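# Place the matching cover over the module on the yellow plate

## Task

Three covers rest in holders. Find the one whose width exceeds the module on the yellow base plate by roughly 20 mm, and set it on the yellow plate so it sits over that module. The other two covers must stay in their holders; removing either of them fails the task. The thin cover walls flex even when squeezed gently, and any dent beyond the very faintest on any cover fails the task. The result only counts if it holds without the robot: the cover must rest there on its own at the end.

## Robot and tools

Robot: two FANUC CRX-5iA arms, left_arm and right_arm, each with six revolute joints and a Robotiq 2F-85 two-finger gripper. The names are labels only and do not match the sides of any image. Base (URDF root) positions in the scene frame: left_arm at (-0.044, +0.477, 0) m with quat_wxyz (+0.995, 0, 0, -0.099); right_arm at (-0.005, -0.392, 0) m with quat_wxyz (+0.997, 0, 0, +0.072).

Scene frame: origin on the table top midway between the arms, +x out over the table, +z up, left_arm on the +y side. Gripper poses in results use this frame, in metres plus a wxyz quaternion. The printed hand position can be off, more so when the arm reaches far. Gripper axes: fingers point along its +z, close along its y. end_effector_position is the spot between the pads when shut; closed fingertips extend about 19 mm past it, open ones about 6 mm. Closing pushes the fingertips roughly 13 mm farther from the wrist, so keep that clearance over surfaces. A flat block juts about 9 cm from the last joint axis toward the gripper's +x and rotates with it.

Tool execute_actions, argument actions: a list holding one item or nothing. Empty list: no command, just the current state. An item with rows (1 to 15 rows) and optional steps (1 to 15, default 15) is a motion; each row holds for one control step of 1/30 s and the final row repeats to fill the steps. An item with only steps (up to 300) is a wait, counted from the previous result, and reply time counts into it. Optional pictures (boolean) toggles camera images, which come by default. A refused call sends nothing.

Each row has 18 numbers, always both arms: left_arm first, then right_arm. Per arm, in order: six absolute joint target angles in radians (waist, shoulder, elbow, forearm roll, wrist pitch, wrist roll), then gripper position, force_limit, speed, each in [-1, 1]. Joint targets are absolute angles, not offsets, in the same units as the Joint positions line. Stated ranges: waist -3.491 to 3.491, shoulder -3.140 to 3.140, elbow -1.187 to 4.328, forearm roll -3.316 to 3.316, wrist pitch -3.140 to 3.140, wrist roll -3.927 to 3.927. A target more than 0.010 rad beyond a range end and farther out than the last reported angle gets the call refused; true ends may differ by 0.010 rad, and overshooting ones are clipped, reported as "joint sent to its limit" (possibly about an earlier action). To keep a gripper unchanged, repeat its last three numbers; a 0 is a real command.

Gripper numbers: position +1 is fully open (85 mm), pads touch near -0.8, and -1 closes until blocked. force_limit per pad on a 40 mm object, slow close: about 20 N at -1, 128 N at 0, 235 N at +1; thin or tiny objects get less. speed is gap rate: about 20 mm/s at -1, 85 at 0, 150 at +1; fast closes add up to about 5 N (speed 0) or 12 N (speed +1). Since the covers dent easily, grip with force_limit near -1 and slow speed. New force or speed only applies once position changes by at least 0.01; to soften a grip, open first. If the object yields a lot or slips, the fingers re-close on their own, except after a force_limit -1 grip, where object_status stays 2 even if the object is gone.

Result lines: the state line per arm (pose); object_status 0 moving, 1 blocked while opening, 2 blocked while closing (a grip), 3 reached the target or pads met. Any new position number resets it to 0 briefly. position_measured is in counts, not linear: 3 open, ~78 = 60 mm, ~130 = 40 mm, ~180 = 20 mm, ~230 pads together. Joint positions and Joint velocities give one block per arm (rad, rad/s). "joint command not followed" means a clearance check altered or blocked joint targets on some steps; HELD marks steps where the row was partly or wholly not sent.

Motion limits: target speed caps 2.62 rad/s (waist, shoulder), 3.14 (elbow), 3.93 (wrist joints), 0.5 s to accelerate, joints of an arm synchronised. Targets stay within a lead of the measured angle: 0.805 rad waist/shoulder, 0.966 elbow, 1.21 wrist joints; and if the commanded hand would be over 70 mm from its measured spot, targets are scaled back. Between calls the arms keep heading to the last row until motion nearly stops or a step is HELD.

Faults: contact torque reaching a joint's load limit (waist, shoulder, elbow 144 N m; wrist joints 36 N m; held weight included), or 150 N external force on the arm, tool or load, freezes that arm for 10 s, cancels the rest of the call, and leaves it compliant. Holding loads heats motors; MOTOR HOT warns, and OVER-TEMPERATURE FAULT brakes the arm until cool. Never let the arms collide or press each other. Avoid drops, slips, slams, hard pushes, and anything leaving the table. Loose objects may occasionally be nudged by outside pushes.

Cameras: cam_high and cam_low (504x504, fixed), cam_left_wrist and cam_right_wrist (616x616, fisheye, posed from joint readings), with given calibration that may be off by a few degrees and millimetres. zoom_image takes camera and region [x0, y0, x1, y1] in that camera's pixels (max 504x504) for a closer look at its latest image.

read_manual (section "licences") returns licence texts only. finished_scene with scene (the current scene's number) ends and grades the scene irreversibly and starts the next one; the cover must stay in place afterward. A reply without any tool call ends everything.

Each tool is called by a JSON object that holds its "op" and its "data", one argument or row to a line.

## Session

{"op": "execute_actions", "data": {
  "actions": []
}}

Scene clock: 0.00 s of 7600.00 s.
left_arm: end_effector_position=(+0.8202, +0.7261, +0.2323) position_measured=3 object_status=3 end_effector_quat_wxyz=(+0.329, -0.033, +0.940, -0.084) | right_arm: end_effector_position=(+0.5194, +0.2151, +0.2722) position_measured=3 object_status=3 end_effector_quat_wxyz=(-0.043, +0.925, +0.368, +0.087)
Joint positions: left_arm=[ 0.765  0.754  0.583  0.583 -0.955 -0.73 ] | right_arm=[ 0.894  0.929  1.296  0.039 -1.746  2.873]
Joint velocities: left_arm=[ 0.     0.     0.001 -0.001  0.001 -0.   ] | right_arm=[-0.     0.     0.     0.     0.    -0.001]
camera_calibration (this result's frames):
cam_left_wrist: T_world_to_cam=[[0.0362282, 0.983973, -0.174601, -0.699553], [0.552069, 0.12593, 0.824234, -0.704796], [0.833011, -0.126252, -0.538659, -0.314906], [0, 0, 0, 1]] pos_world=[0.67676, 0.737339, 0.289148]
cam_right_wrist: T_world_to_cam=[[0.727837, -0.68438, -0.0433166, -0.218681], [-0.682726, -0.729106, 0.0478508, 0.531157], [-0.0643306, -0.00525429, -0.997915, 0.453218], [0, 0, 0, 1]] pos_world=[0.550955, 0.239991, 0.417384]

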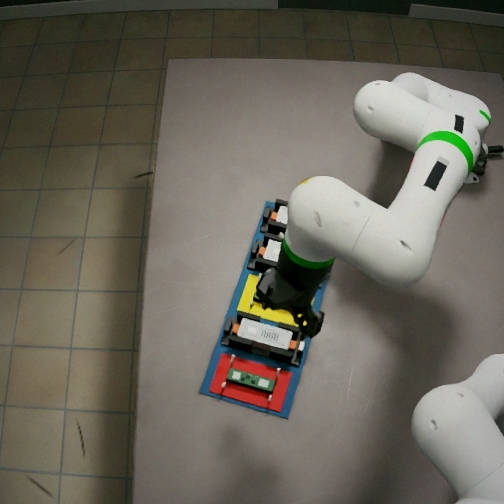

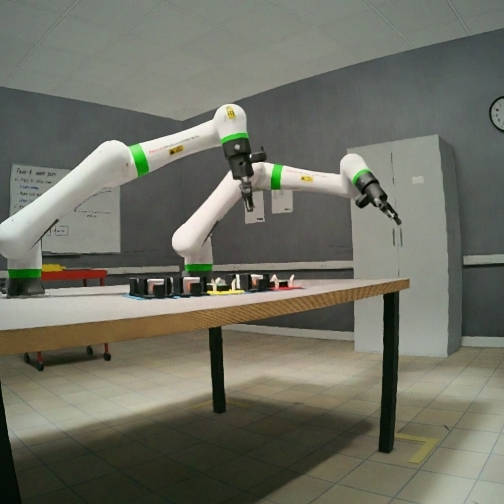

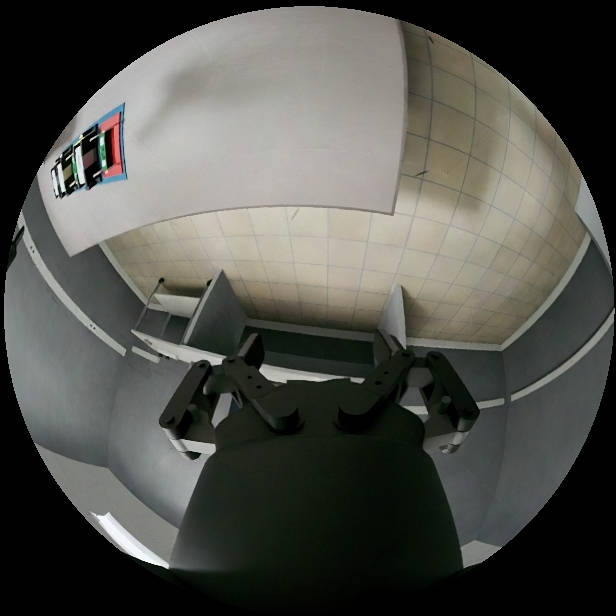

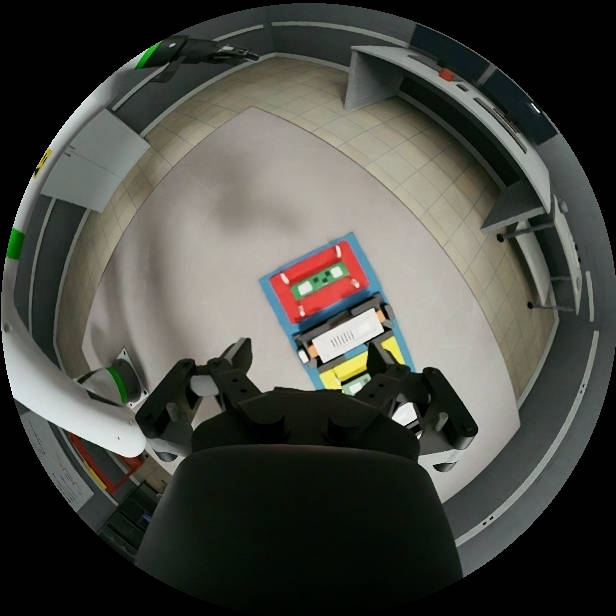

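{"op": "execute_actions", "data": {
  "actions": [
    {"rows":[[0.765,0.754,0.583,0.583,-0.955,-0.73,1,0,0,0.754,0.66,0.53,0,-1.441,-1.177,1,0,0]]}
  ],
  "pictures": false
}}

{"op": "execute_actions", "data": {
  "actions": [
    {"steps":60}
  ]
}}

{"op": "zoom_image", "data": {
  "camera": "cam_right_wrist",
  "region": [120, 200, 500, 400]
}}

Scene clock: 2.53 s of 7600.00 s.
left_arm: end_effector_position=(+0.8202, +0.7260, +0.2324) position_measured=3 object_status=3 end_effector_quat_wxyz=(+0.329, -0.033, +0.940, -0.084) | right_arm: end_effector_position=(+0.5333, +0.1442, +0.2005) position_measured=3 object_status=3 end_effector_quat_wxyz=(-0.034, +0.998, -0.044, +0.032)
Joint positions: left_arm=[ 0.765  0.754  0.583  0.583 -0.955 -0.73 ] | right_arm=[ 0.821  0.789  0.895  0.019 -1.586  2.091]
Joint velocities: left_arm=[-0.    -0.     0.001  0.001 -0.001  0.   ] | right_arm=[-0.169 -0.327 -0.928 -0.047  0.368 -2.585]
Steps of this call (steps 1 to 61: nothing new was sent; steps 62 to 76: all 15 steps of this action). Readings (joint positions | what the end effector reports):
62: left_arm=[0.765 0.754 0.583 0.583 -0.955 -0.730] | right_arm=[0.894 0.929 1.295 0.039 -1.746 2.872] | left_arm position_measured=3 object_status=3 | right_arm position_measured=3 object_status=3
63: left_arm=[0.765 0.754 0.583 0.583 -0.955 -0.730] | right_arm=[0.893 0.928 1.291 0.039 -1.744 2.865] | left_arm position_measured=3 object_status=3 | right_arm position_measured=3 object_status=3
65: left_arm=[0.765 0.754 0.583 0.583 -0.955 -0.730] | right_arm=[0.889 0.919 1.265 0.038 -1.734 2.825] | left_arm position_measured=3 object_status=3 | right_arm position_measured=3 object_status=3
69: left_arm=[0.765 0.754 0.583 0.583 -0.955 -0.730] | right_arm=[0.867 0.878 1.150 0.032 -1.688 2.640] | left_arm position_measured=3 object_status=3 | right_arm position_measured=3 object_status=3
76: the state above

Scene clock: 4.53 s of 7600.00 s.
left_arm: end_effector_position=(+0.8202, +0.7259, +0.2324) position_measured=3 object_status=3 end_effector_quat_wxyz=(+0.329, -0.033, +0.940, -0.084) | right_arm: end_effector_position=(+0.5196, +0.0563, +0.1300) position_measured=3 object_status=3 end_effector_quat_wxyz=(-0.000, +0.139, +0.990, -0.000)
Joint positions: left_arm=[ 0.765  0.754  0.583  0.583 -0.955 -0.73 ] | right_arm=[ 0.754  0.66   0.53  -0.    -1.441 -1.177]
Joint velocities: left_arm=[ 0.     0.     0.001  0.001  0.001 -0.   ] | right_arm=[-0.  0.  0.  0.  0. -0.]
Steps of this call (steps 1 to 60: the robot went on to your last target). Readings (joint positions | what the end effector reports):
1: left_arm=[0.765 0.754 0.583 0.583 -0.955 -0.730] | right_arm=[0.815 0.778 0.865 0.017 -1.574 2.001] | left_arm position_measured=3 object_status=3 | right_arm position_measured=3 object_status=3
2: left_arm=[0.765 0.754 0.583 0.583 -0.955 -0.730] | right_arm=[0.810 0.767 0.835 0.016 -1.562 1.908] | left_arm position_measured=3 object_status=3 | right_arm position_measured=3 object_status=3
4: left_arm=[0.765 0.754 0.583 0.583 -0.955 -0.730] | right_arm=[0.800 0.748 0.780 0.013 -1.540 1.709] | left_arm position_measured=3 object_status=3 | right_arm position_measured=3 object_status=3
8: left_arm=[0.765 0.754 0.583 0.583 -0.955 -0.730] | right_arm=[0.782 0.714 0.684 0.008 -1.502 1.252] | left_arm position_measured=3 object_status=3 | right_arm position_measured=3 object_status=3
60: the state above
All arms were judged still, so your last target was given up. Only a new action makes them travel on or press farther. Fingers that are still opening or closing keep moving.
camera_calibration (this result's frames):
cam_left_wrist: T_world_to_cam=[[0.0364661, 0.983986, -0.174475, -0.6996], [0.551885, 0.125723, 0.824389, -0.704647], [0.833122, -0.126352, -0.538463, -0.31489], [0, 0, 0, 1]] pos_world=[0.676738, 0.7372, 0.289284]
cam_right_wrist: T_world_to_cam=[[0.22697, 0.973135, -0.0386429, -0.167304], [0.947313, -0.211391, 0.240648, -0.478803], [0.226015, -0.0912268, -0.969843, 0.16083], [0, 0, 0, 1]] pos_world=[0.455199, 0.0762668, 0.264738]

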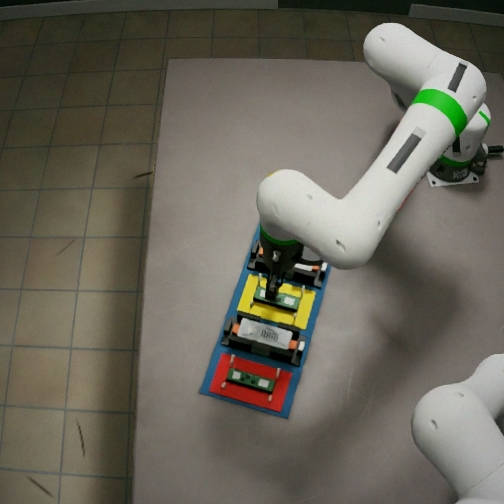

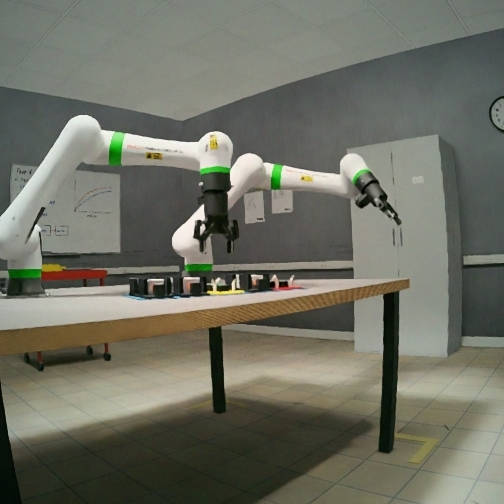

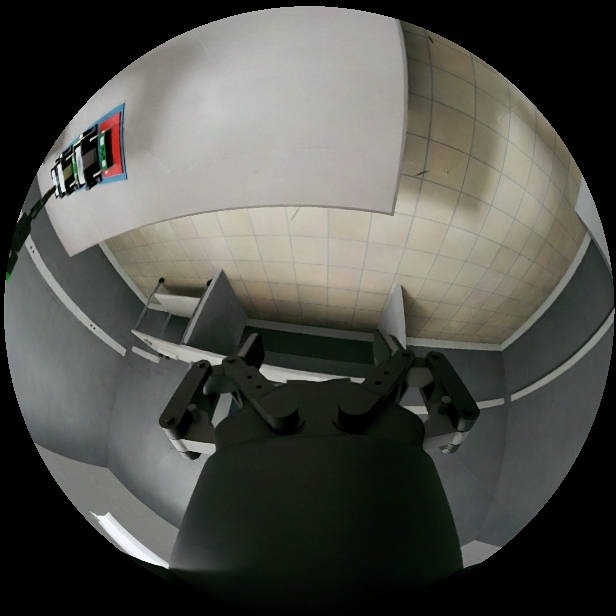

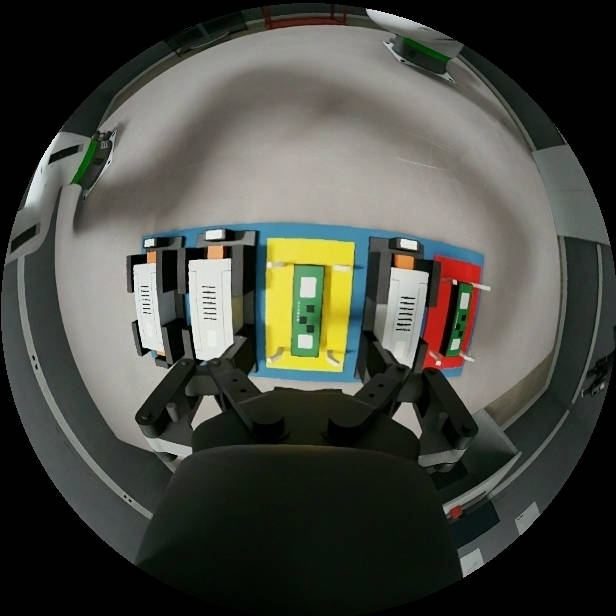

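Region (120, 200, 500, 400) of cam_right_wrist's 616x616 image, scaled by 1.326, with more detail than that image has; it fills the top 265 rows of this view, and the rest is white.

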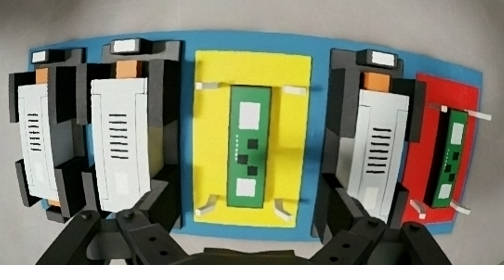

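{"op": "zoom_image", "data": {
  "camera": "cam_right_wrist",
  "region": [250, 230, 380, 310]
}}

{"op": "zoom_image", "data": {
  "camera": "cam_right_wrist",
  "region": [120, 220, 280, 320]
}}

{"op": "zoom_image", "data": {
  "camera": "cam_right_wrist",
  "region": [340, 220, 500, 320]
}}

Region (250, 230, 380, 310) of cam_right_wrist's 616x616 image, scaled by 3.877, with more detail than that image has; it fills the top 310 rows of this view, and the rest is white.

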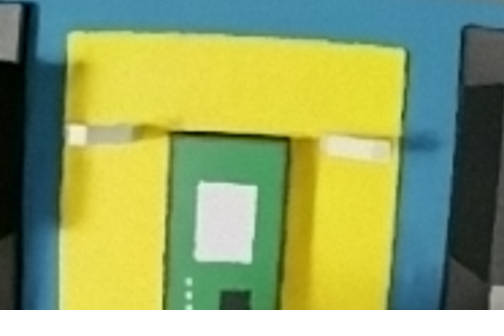

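Region (120, 220, 280, 320) of cam_right_wrist's 616x616 image, scaled by 3.150, with more detail than that image has; it fills the top 315 rows of this view, and the rest is white.

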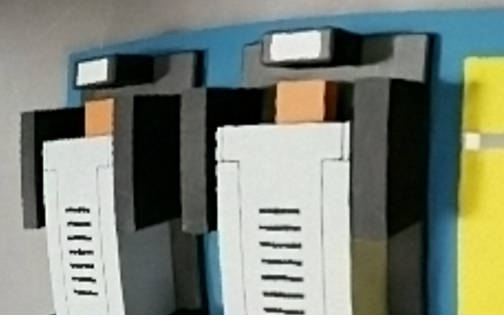

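Region (340, 220, 500, 320) of cam_right_wrist's 616x616 image, scaled by 3.150, with more detail than that image has; it fills the top 315 rows of this view, and the rest is white.

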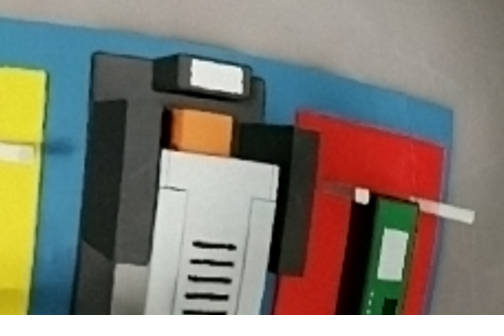

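{"op": "execute_actions", "data": {
  "actions": [
    {"rows":[[0.765,0.754,0.583,0.583,-0.955,-0.73,1,0,0,0.693,0.431,0.138,0,-1.278,-1.116,0.75,-1,1]]}
  ],
  "pictures": false
}}

{"op": "execute_actions", "data": {
  "actions": [
    {"steps":8}
  ]
}}

{"op": "zoom_image", "data": {
  "camera": "cam_right_wrist",
  "region": [200, 210, 420, 380]
}}

{"op": "execute_actions", "data": {
  "actions": [
    {"rows":[[0.765,0.754,0.583,0.583,-0.955,-0.73,1,0,0,0.600,0.246,-0.110,0,-1.215,-1.023,0.75,-1,1]]}
  ],
  "pictures": false
}}

{"op": "execute_actions", "data": {
  "actions": [
    {"steps":8}
  ]
}}

{"op": "zoom_image", "data": {
  "camera": "cam_right_wrist",
  "region": [200, 210, 420, 380]
}}

Scene clock: 9.17 s of 7600.00 s.
left_arm: end_effector_position=(+0.8202, +0.7259, +0.2324) position_measured=3 object_status=3 end_effector_quat_wxyz=(+0.329, -0.033, +0.940, -0.084) | right_arm: end_effector_position=(+0.4832, -0.0453, +0.1107) position_measured=35 object_status=0 end_effector_quat_wxyz=(+0.000, +0.139, +0.990, +0.000)
Joint positions: left_arm=[ 0.765  0.754  0.583  0.583 -0.955 -0.73 ] | right_arm=[ 0.694  0.434  0.144 -0.    -1.28  -1.117]
Joint velocities: left_arm=[-0.001  0.     0.002  0.001 -0.    -0.   ] | right_arm=[-0.035 -0.133 -0.228  0.     0.095  0.037]
Steps of this call (steps 1 to 90: nothing new was sent; then 1.13 s passed at rest; steps 91 to 105: all 15 steps of this action). Readings (joint positions | what the end effector reports):
91: left_arm=[0.765 0.754 0.583 0.583 -0.955 -0.730] | right_arm=[0.754 0.660 0.529 -0.000 -1.441 -1.177] | left_arm position_measured=3 object_status=3 | right_arm position_measured=3 object_status=0
92: left_arm=[0.765 0.754 0.583 0.583 -0.955 -0.730] | right_arm=[0.753 0.656 0.523 -0.000 -1.438 -1.177] | left_arm position_measured=3 object_status=3 | right_arm position_measured=6 object_status=0
94: left_arm=[0.765 0.754 0.583 0.583 -0.955 -0.730] | right_arm=[0.748 0.638 0.492 -0.000 -1.425 -1.172] | left_arm position_measured=3 object_status=3 | right_arm position_measured=22 object_status=0
98: left_arm=[0.765 0.754 0.583 0.583 -0.955 -0.730] | right_arm=[0.725 0.553 0.347 -0.000 -1.365 -1.149] | left_arm position_measured=3 object_status=3 | right_arm position_measured=34 object_status=0
105: the state above

Scene clock: 9.43 s of 7600.00 s.
left_arm: end_effector_position=(+0.8202, +0.7259, +0.2324) position_measured=3 object_status=3 end_effector_quat_wxyz=(+0.329, -0.033, +0.940, -0.084) | right_arm: end_effector_position=(+0.4824, -0.0468, +0.1101) position_measured=35 object_status=3 end_effector_quat_wxyz=(-0.000, +0.139, +0.990, -0.000)
Joint positions: left_arm=[ 0.765  0.754  0.583  0.583 -0.955 -0.73 ] | right_arm=[ 0.693  0.431  0.138 -0.    -1.278 -1.116]
Joint velocities: left_arm=[-0.    -0.    -0.     0.     0.001  0.   ] | right_arm=[-0.    -0.001 -0.    -0.    -0.     0.   ]
Steps of this call (steps 1 to 8: the robot went on to your last target). Readings (joint positions | what the end effector reports):
1: left_arm=[0.765 0.754 0.583 0.583 -0.955 -0.730] | right_arm=[0.693 0.431 0.139 -0.000 -1.278 -1.116] | left_arm position_measured=3 object_status=3 | right_arm position_measured=35 object_status=3
2: left_arm=[0.765 0.754 0.583 0.583 -0.955 -0.730] | right_arm=[0.693 0.431 0.139 -0.000 -1.278 -1.116] | left_arm position_measured=3 object_status=3 | right_arm position_measured=35 object_status=3
4: left_arm=[0.765 0.754 0.583 0.583 -0.955 -0.730] | right_arm=[0.693 0.431 0.138 -0.000 -1.278 -1.116] | left_arm position_measured=3 object_status=3 | right_arm position_measured=35 object_status=3
8: the state above
camera_calibration (this result's frames):
cam_left_wrist: T_world_to_cam=[[0.0364661, 0.983986, -0.174475, -0.6996], [0.551885, 0.125723, 0.824389, -0.704647], [0.833122, -0.126352, -0.538463, -0.31489], [0, 0, 0, 1]] pos_world=[0.676738, 0.7372, 0.289284]
cam_right_wrist: T_world_to_cam=[[0.226917, 0.973145, -0.0386957, -0.0592594], [0.947341, -0.211334, 0.24059, -0.460619], [0.225952, -0.0912522, -0.969855, 0.140558], [0, 0, 0, 1]] pos_world=[0.418051, -0.0268502, 0.244849]

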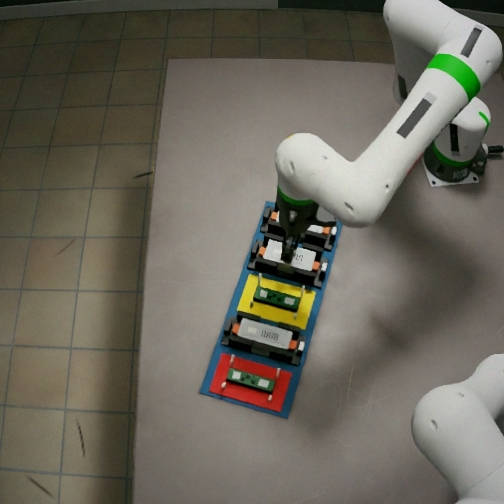

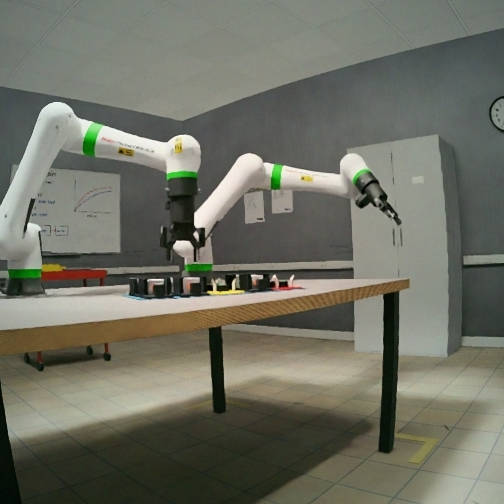

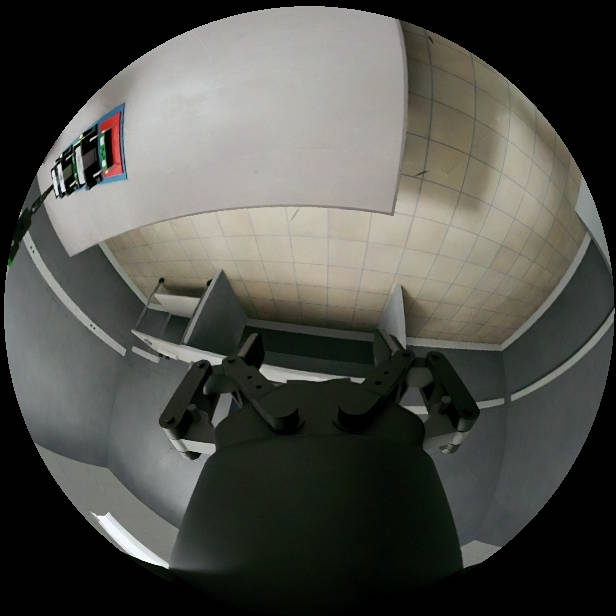

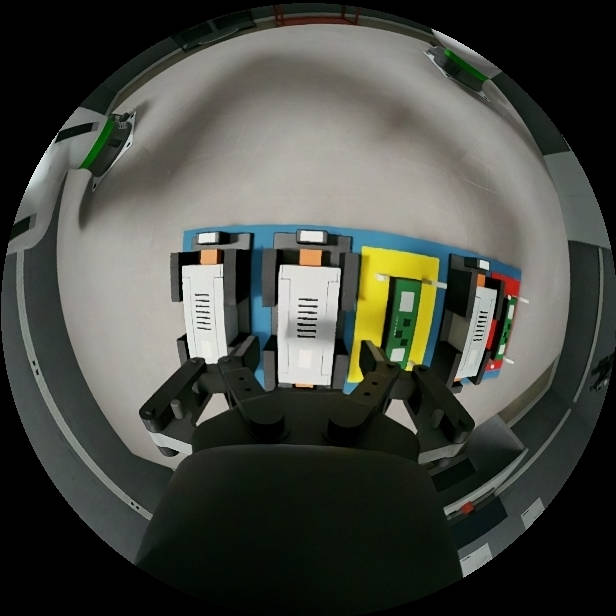

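Region (200, 210, 420, 380) of cam_right_wrist's 616x616 image, scaled by 2.291, with more detail than that image has; it fills the top 389 rows of this view, and the rest is white.

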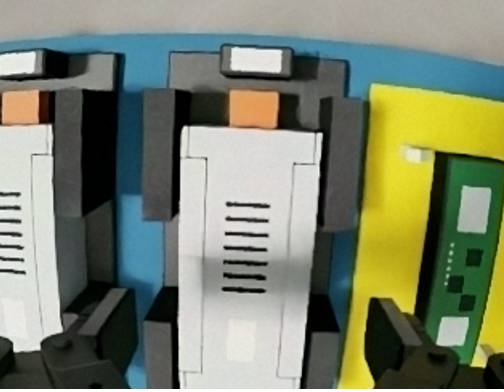

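Scene clock: 9.93 s of 7600.00 s.
left_arm: end_effector_position=(+0.8202, +0.7259, +0.2324) position_measured=3 object_status=3 end_effector_quat_wxyz=(+0.329, -0.033, +0.940, -0.084) | right_arm: end_effector_position=(+0.4535, -0.1476, +0.1097) position_measured=35 object_status=3 end_effector_quat_wxyz=(-0.000, +0.139, +0.990, -0.000)
Joint positions: left_arm=[ 0.765  0.754  0.583  0.583 -0.955 -0.73 ] | right_arm=[ 0.6    0.246 -0.11  -0.    -1.215 -1.023]
Joint velocities: left_arm=[ 0.001 -0.     0.002 -0.    -0.001 -0.   ] | right_arm=[ 0.    -0.    -0.005  0.    -0.     0.001]
Steps of this call (steps 1 to 15: all 15 steps of this action). Readings (joint positions | what the end effector reports):
1: left_arm=[0.765 0.754 0.583 0.583 -0.955 -0.730] | right_arm=[0.693 0.431 0.137 -0.000 -1.278 -1.116] | left_arm position_measured=3 object_status=3 | right_arm position_measured=35 object_status=3
2: left_arm=[0.765 0.754 0.583 0.583 -0.955 -0.730] | right_arm=[0.691 0.426 0.132 -0.000 -1.276 -1.114] | left_arm position_measured=3 object_status=3 | right_arm position_measured=35 object_status=3
4: left_arm=[0.765 0.754 0.583 0.583 -0.955 -0.730] | right_arm=[0.679 0.403 0.100 -0.000 -1.268 -1.102] | left_arm position_measured=3 object_status=3 | right_arm position_measured=35 object_status=3
8: left_arm=[0.765 0.754 0.583 0.583 -0.955 -0.730] | right_arm=[0.631 0.308 -0.027 -0.000 -1.236 -1.054] | left_arm position_measured=3 object_status=3 | right_arm position_measured=35 object_status=3
15: the state above

Scene clock: 10.20 s of 7600.00 s.
left_arm: end_effector_position=(+0.8202, +0.7259, +0.2324) position_measured=3 object_status=3 end_effector_quat_wxyz=(+0.329, -0.033, +0.940, -0.084) | right_arm: end_effector_position=(+0.4535, -0.1477, +0.1096) position_measured=35 object_status=3 end_effector_quat_wxyz=(-0.000, +0.139, +0.990, -0.000)
Joint positions: left_arm=[ 0.765  0.754  0.583  0.583 -0.955 -0.73 ] | right_arm=[ 0.6    0.246 -0.11  -0.    -1.215 -1.023]
Joint velocities: left_arm=[ 0.001 -0.001 -0.    -0.     0.     0.   ] | right_arm=[ 0.    -0.    -0.    -0.    -0.     0.001]
Steps of this call (steps 1 to 8: the robot went on to your last target). Readings (joint positions | what the end effector reports):
1: left_arm=[0.765 0.754 0.583 0.583 -0.955 -0.730] | right_arm=[0.600 0.246 -0.110 -0.000 -1.215 -1.023] | left_arm position_measured=3 object_status=3 | right_arm position_measured=35 object_status=3
2: left_arm=[0.765 0.754 0.583 0.583 -0.955 -0.730] | right_arm=[0.600 0.246 -0.110 -0.000 -1.215 -1.023] | left_arm position_measured=3 object_status=3 | right_arm position_measured=35 object_status=3
4: left_arm=[0.765 0.754 0.583 0.583 -0.955 -0.730] | right_arm=[0.600 0.246 -0.110 -0.000 -1.215 -1.023] | left_arm position_measured=3 object_status=3 | right_arm position_measured=35 object_status=3
8: the state above
camera_calibration (this result's frames):
cam_left_wrist: T_world_to_cam=[[0.0364661, 0.983986, -0.174475, -0.6996], [0.551885, 0.125723, 0.824389, -0.704647], [0.833122, -0.126352, -0.538463, -0.31489], [0, 0, 0, 1]] pos_world=[0.676738, 0.7372, 0.289284]
cam_right_wrist: T_world_to_cam=[[0.226943, 0.973141, -0.0386443, 0.0455021], [0.947332, -0.211369, 0.240595, -0.454412], [0.225964, -0.0912101, -0.969856, 0.137404], [0, 0, 0, 1]] pos_world=[0.389104, -0.127796, 0.244349]

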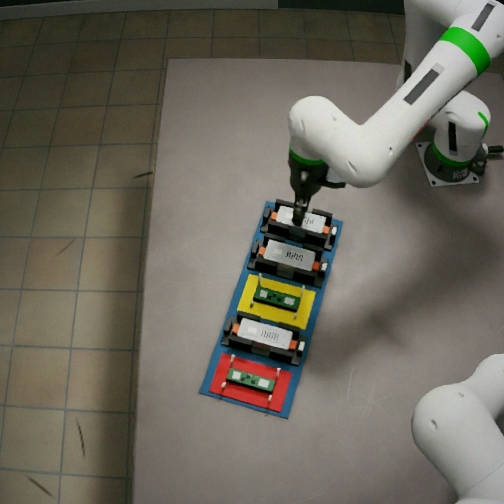

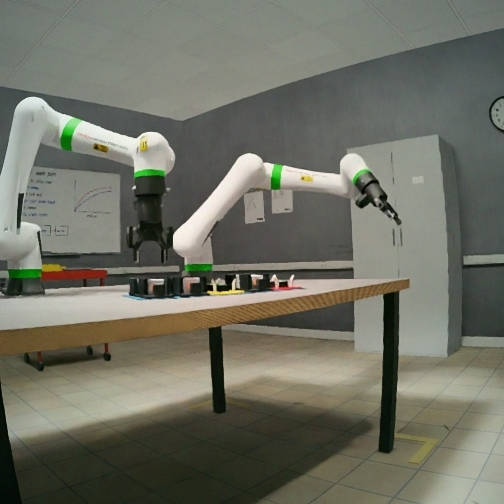

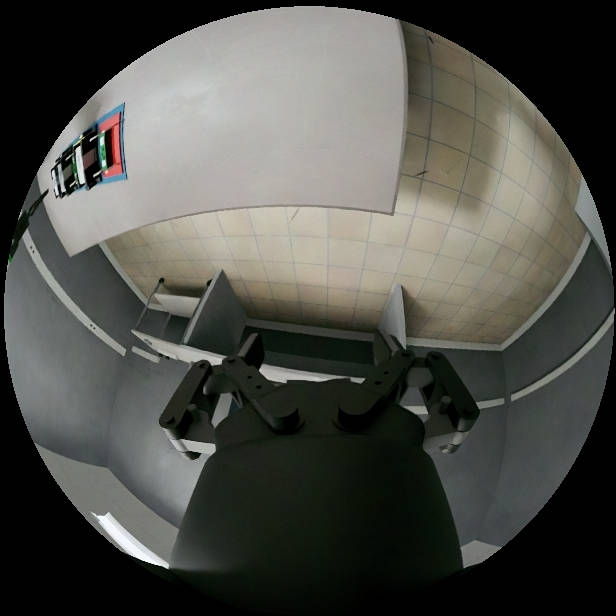

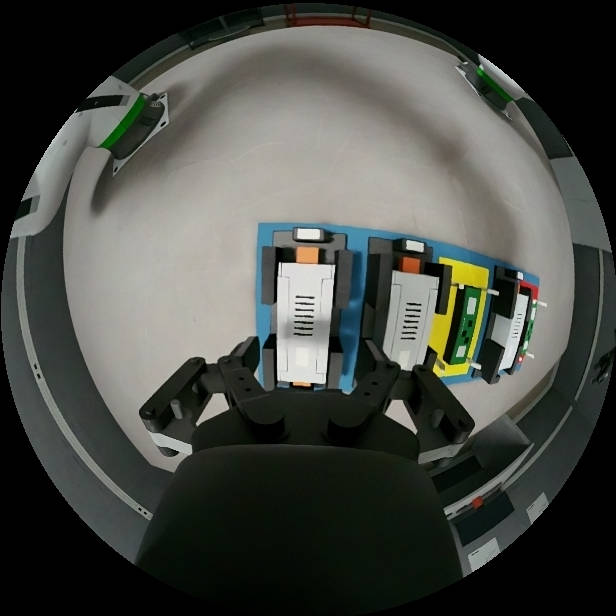

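Region (200, 210, 420, 380) of cam_right_wrist's 616x616 image, scaled by 2.291, with more detail than that image has; it fills the top 389 rows of this view, and the rest is white.

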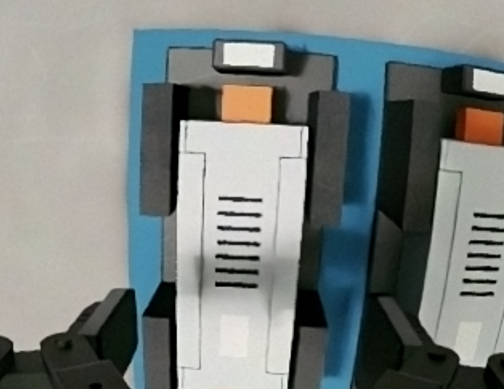

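{"op": "execute_actions", "data": {
  "actions": [
    {"rows":[[0.765,0.754,0.583,0.583,-0.955,-0.73,1,0,0,0.693,0.431,0.138,0,-1.278,-1.116,0.75,-0.9,1]],"steps":15}
  ]
}}

Scene clock: 13.57 s of 7600.00 s.
left_arm: end_effector_position=(+0.8202, +0.7259, +0.2324) position_measured=3 object_status=3 end_effector_quat_wxyz=(+0.329, -0.033, +0.940, -0.084) | right_arm: end_effector_position=(+0.4824, -0.0470, +0.1101) position_measured=35 object_status=3 end_effector_quat_wxyz=(-0.000, +0.139, +0.990, -0.000)
Joint positions: left_arm=[ 0.765  0.754  0.583  0.583 -0.955 -0.73 ] | right_arm=[ 0.693  0.431  0.138  0.    -1.278 -1.116]
Joint velocities: left_arm=[-0.001  0.     0.001 -0.002  0.     0.   ] | right_arm=[-0.     0.     0.005 -0.     0.    -0.001]
Steps of this call (steps 1 to 15: the robot went on to your last target; steps 16 to 86: nothing new was sent; steps 87 to 101: all 15 steps of this action). Readings (joint positions | what the end effector reports):
87: left_arm=[0.765 0.754 0.583 0.583 -0.955 -0.730] | right_arm=[0.600 0.246 -0.110 0.000 -1.215 -1.023] | left_arm position_measured=3 object_status=3 | right_arm position_measured=35 object_status=3
88: left_arm=[0.765 0.754 0.583 0.583 -0.955 -0.730] | right_arm=[0.602 0.250 -0.104 0.000 -1.217 -1.024] | left_arm position_measured=3 object_status=3 | right_arm position_measured=35 object_status=3
90: left_arm=[0.765 0.754 0.583 0.583 -0.955 -0.730] | right_arm=[0.614 0.274 -0.072 0.000 -1.225 -1.037] | left_arm position_measured=3 object_status=3 | right_arm position_measured=35 object_status=3
94: left_arm=[0.765 0.754 0.583 0.583 -0.955 -0.730] | right_arm=[0.662 0.369 0.055 0.000 -1.257 -1.085] | left_arm position_measured=3 object_status=3 | right_arm position_measured=35 object_status=3
101: the state above
camera_calibration (this result's frames):
cam_left_wrist: T_world_to_cam=[[0.0364662, 0.983986, -0.174475, -0.6996], [0.551885, 0.125723, 0.824388, -0.704647], [0.833122, -0.126352, -0.538463, -0.31489], [0, 0, 0, 1]] pos_world=[0.676738, 0.7372, 0.289284]
cam_right_wrist: T_world_to_cam=[[0.226981, 0.973127, -0.0387643, -0.0591016], [0.947323, -0.211378, 0.240621, -0.46066], [0.225961, -0.0913388, -0.969845, 0.140577], [0, 0, 0, 1]] pos_world=[0.418044, -0.0270197, 0.244891]

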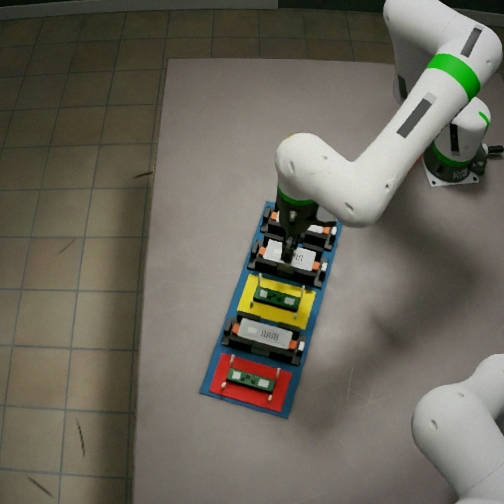

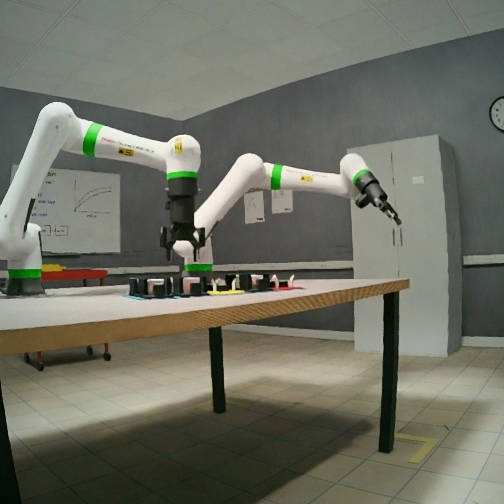

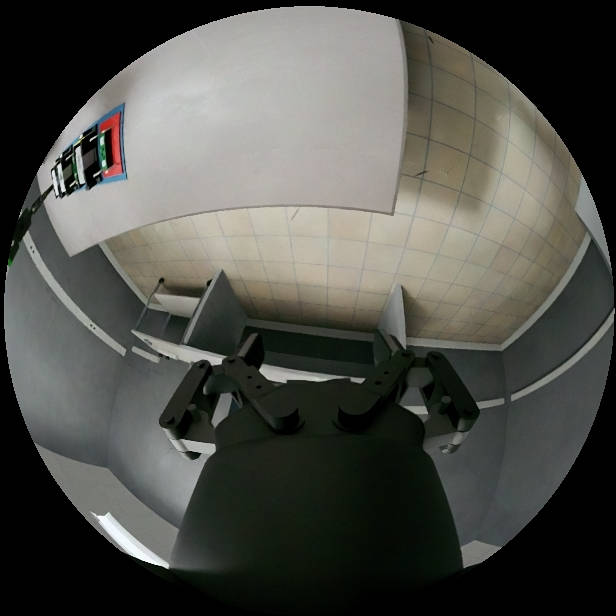

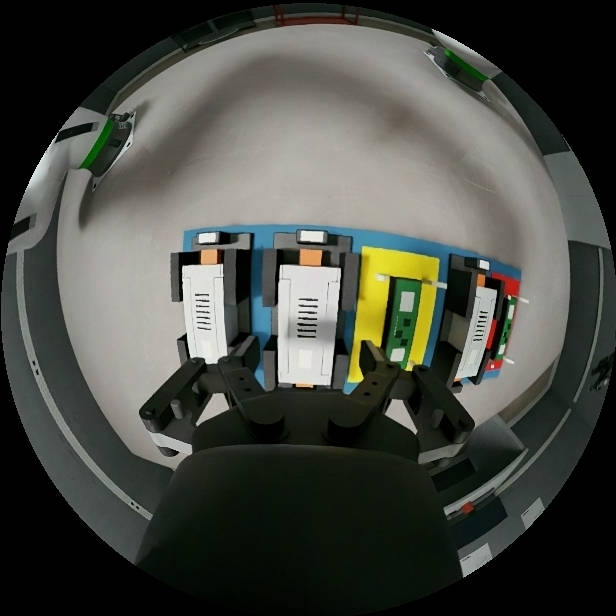

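{"op": "execute_actions", "data": {
  "actions": [
    {"rows":[[0.765,0.754,0.583,0.583,-0.955,-0.73,1,0,0,0.75,0.5,0.35,0,-1.4,-1.17,0.75,-0.9,1],[0.765,0.754,0.583,0.583,-0.955,-0.73,1,0,0,0.75,0.5,0.35,0,-1.4,-1.17,0.75,-0.9,1],[0.765,0.754,0.583,0.583,-0.955,-0.73,1,0,0,0.75,0.5,0.35,0,-1.4,-1.17,0.75,-0.9,1],[0.765,0.754,0.583,0.583,-0.955,-0.73,1,0,0,0.75,0.5,0.35,0,-1.4,-1.17,0.75,-0.9,1],[0.765,0.754,0.583,0.583,-0.955,-0.73,1,0,0,0.812,0.94,0.955,0,-1.586,-1.235,0.75,-0.9,1]],"steps":15}
  ]
}}

{"op": "execute_actions", "data": {
  "actions": [
    {"steps":25}
  ]
}}

Scene clock: 15.03 s of 7600.00 s.
left_arm: end_effector_position=(+0.8202, +0.7259, +0.2324) position_measured=3 object_status=3 end_effector_quat_wxyz=(+0.329, -0.033, +0.940, -0.084) | right_arm: end_effector_position=(+0.5271, +0.0856, +0.1353) position_measured=35 object_status=3 end_effector_quat_wxyz=(+0.003, +0.139, +0.990, +0.006)
Joint positions: left_arm=[ 0.765  0.754  0.583  0.583 -0.955 -0.73 ] | right_arm=[ 0.772  0.719  0.637 -0.    -1.475 -1.194]
Joint velocities: left_arm=[ 0.001 -0.    -0.001  0.002 -0.     0.   ] | right_arm=[ 0.178  0.972  1.395 -0.    -0.485 -0.179]
Steps of this call (steps 1 to 15: the robot went on to your last target; steps 16 to 29: nothing new was sent; steps 30 to 44: all 15 steps of this action). Readings (joint positions | what the end effector reports):
30: left_arm=[0.765 0.754 0.583 0.583 -0.955 -0.730] | right_arm=[0.693 0.431 0.139 -0.000 -1.278 -1.116] | left_arm position_measured=3 object_status=3 | right_arm position_measured=35 object_status=3
31: left_arm=[0.765 0.754 0.583 0.583 -0.955 -0.730] | right_arm=[0.695 0.433 0.144 -0.000 -1.282 -1.118] | left_arm position_measured=3 object_status=3 | right_arm position_measured=35 object_status=3
33: left_arm=[0.765 0.754 0.583 0.583 -0.955 -0.730] | right_arm=[0.703 0.443 0.176 -0.000 -1.300 -1.126] | left_arm position_measured=3 object_status=3 | right_arm position_measured=35 object_status=3
37: left_arm=[0.765 0.754 0.583 0.583 -0.955 -0.730] | right_arm=[0.732 0.500 0.321 -0.000 -1.365 -1.153] | left_arm position_measured=3 object_status=3 | right_arm position_measured=35 object_status=3
44: the state above
camera_calibration (this result's frames):
cam_left_wrist: T_world_to_cam=[[0.0364663, 0.983986, -0.174475, -0.6996], [0.551885, 0.125723, 0.824388, -0.704647], [0.833122, -0.126352, -0.538463, -0.31489], [0, 0, 0, 1]] pos_world=[0.676738, 0.7372, 0.289284]
cam_right_wrist: T_world_to_cam=[[0.226437, 0.973689, -0.0256031, -0.198807], [0.945377, -0.213372, 0.246445, -0.480602], [0.234498, -0.0800087, -0.968819, 0.161387], [0, 0, 0, 1]] pos_world=[0.461522, 0.103942, 0.269707]

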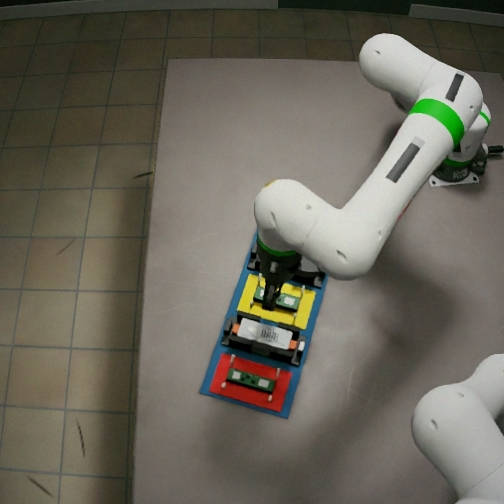

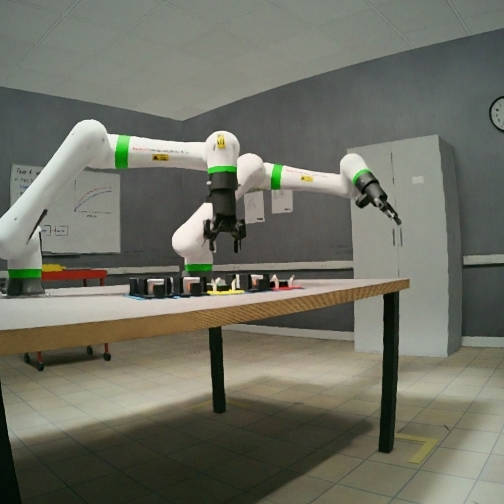

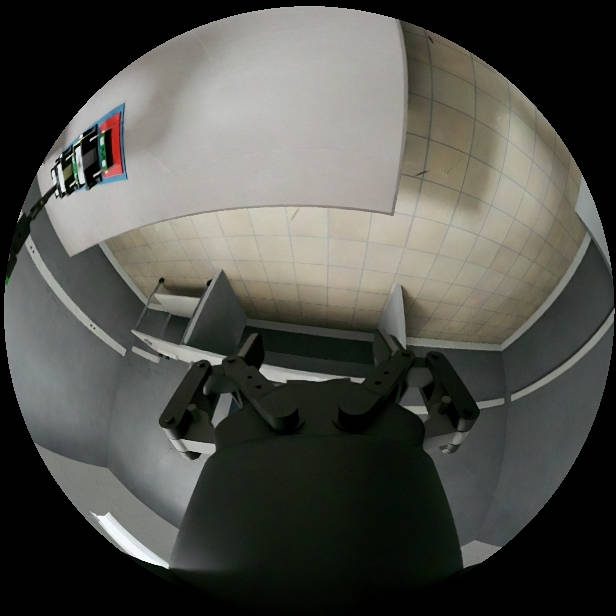

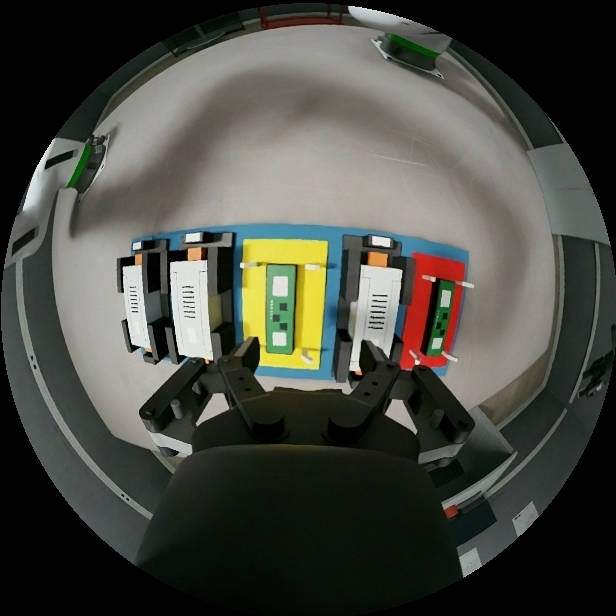

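Scene clock: 15.87 s of 7600.00 s.
left_arm: end_effector_position=(+0.8202, +0.7259, +0.2324) position_measured=3 object_status=3 end_effector_quat_wxyz=(+0.329, -0.033, +0.940, -0.084) | right_arm: end_effector_position=(+0.5408, +0.1540, +0.1101) position_measured=35 object_status=3 end_effector_quat_wxyz=(-0.000, +0.139, +0.990, -0.000)
Joint positions: left_arm=[ 0.765  0.754  0.583  0.583 -0.955 -0.73 ] | right_arm=[ 0.812  0.94   0.955 -0.    -1.586 -1.235]
Joint velocities: left_arm=[-0.    -0.001  0.001 -0.001 -0.    -0.   ] | right_arm=[ 0.  0. -0. -0.  0. -0.]
Steps of this call (steps 1 to 25: the robot went on to your last target). Readings (joint positions | what the end effector reports):
1: left_arm=[0.765 0.754 0.583 0.583 -0.955 -0.730] | right_arm=[0.778 0.752 0.684 -0.000 -1.492 -1.200] | left_arm position_measured=3 object_status=3 | right_arm position_measured=35 object_status=3
2: left_arm=[0.765 0.754 0.583 0.583 -0.955 -0.730] | right_arm=[0.784 0.785 0.733 -0.000 -1.508 -1.206] | left_arm position_measured=3 object_status=3 | right_arm position_measured=35 object_status=3
4: left_arm=[0.765 0.754 0.583 0.583 -0.955 -0.730] | right_arm=[0.795 0.848 0.823 -0.000 -1.540 -1.218] | left_arm position_measured=3 object_status=3 | right_arm position_measured=35 object_status=3
8: left_arm=[0.765 0.754 0.583 0.583 -0.955 -0.730] | right_arm=[0.810 0.928 0.936 -0.000 -1.580 -1.233] | left_arm position_measured=3 object_status=3 | right_arm position_measured=35 object_status=3
25: the state above
camera_calibration (this result's frames):
cam_left_wrist: T_world_to_cam=[[0.036466, 0.983986, -0.174475, -0.6996], [0.551885, 0.125723, 0.824389, -0.704647], [0.833122, -0.126352, -0.538463, -0.31489], [0, 0, 0, 1]] pos_world=[0.676738, 0.7372, 0.289284]
cam_right_wrist: T_world_to_cam=[[0.227009, 0.973127, -0.0386114, -0.267924], [0.947297, -0.211434, 0.240673, -0.473465], [0.226041, -0.0912113, -0.969838, 0.145663], [0, 0, 0, 1]] pos_world=[0.476407, 0.173903, 0.244875]

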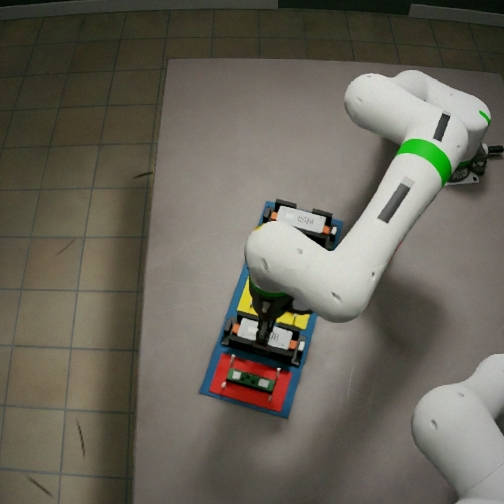

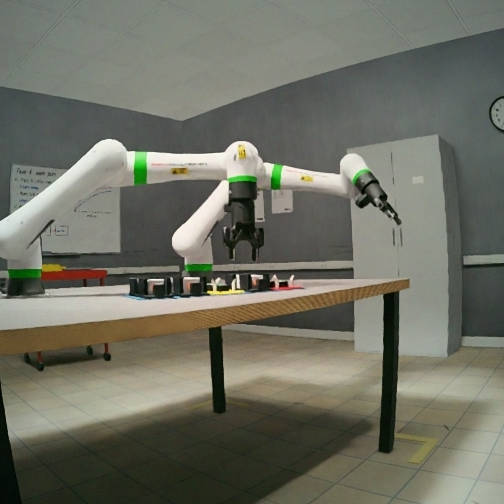

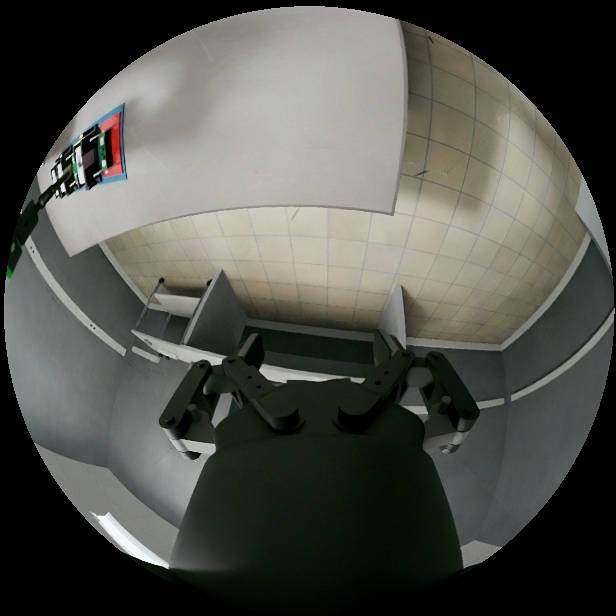

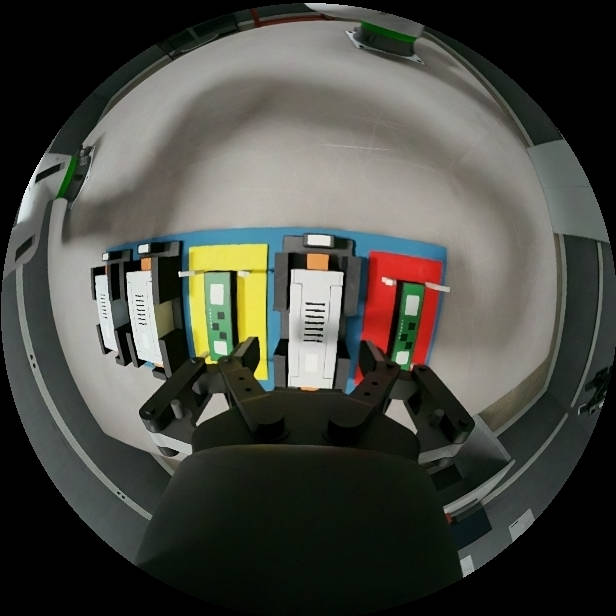

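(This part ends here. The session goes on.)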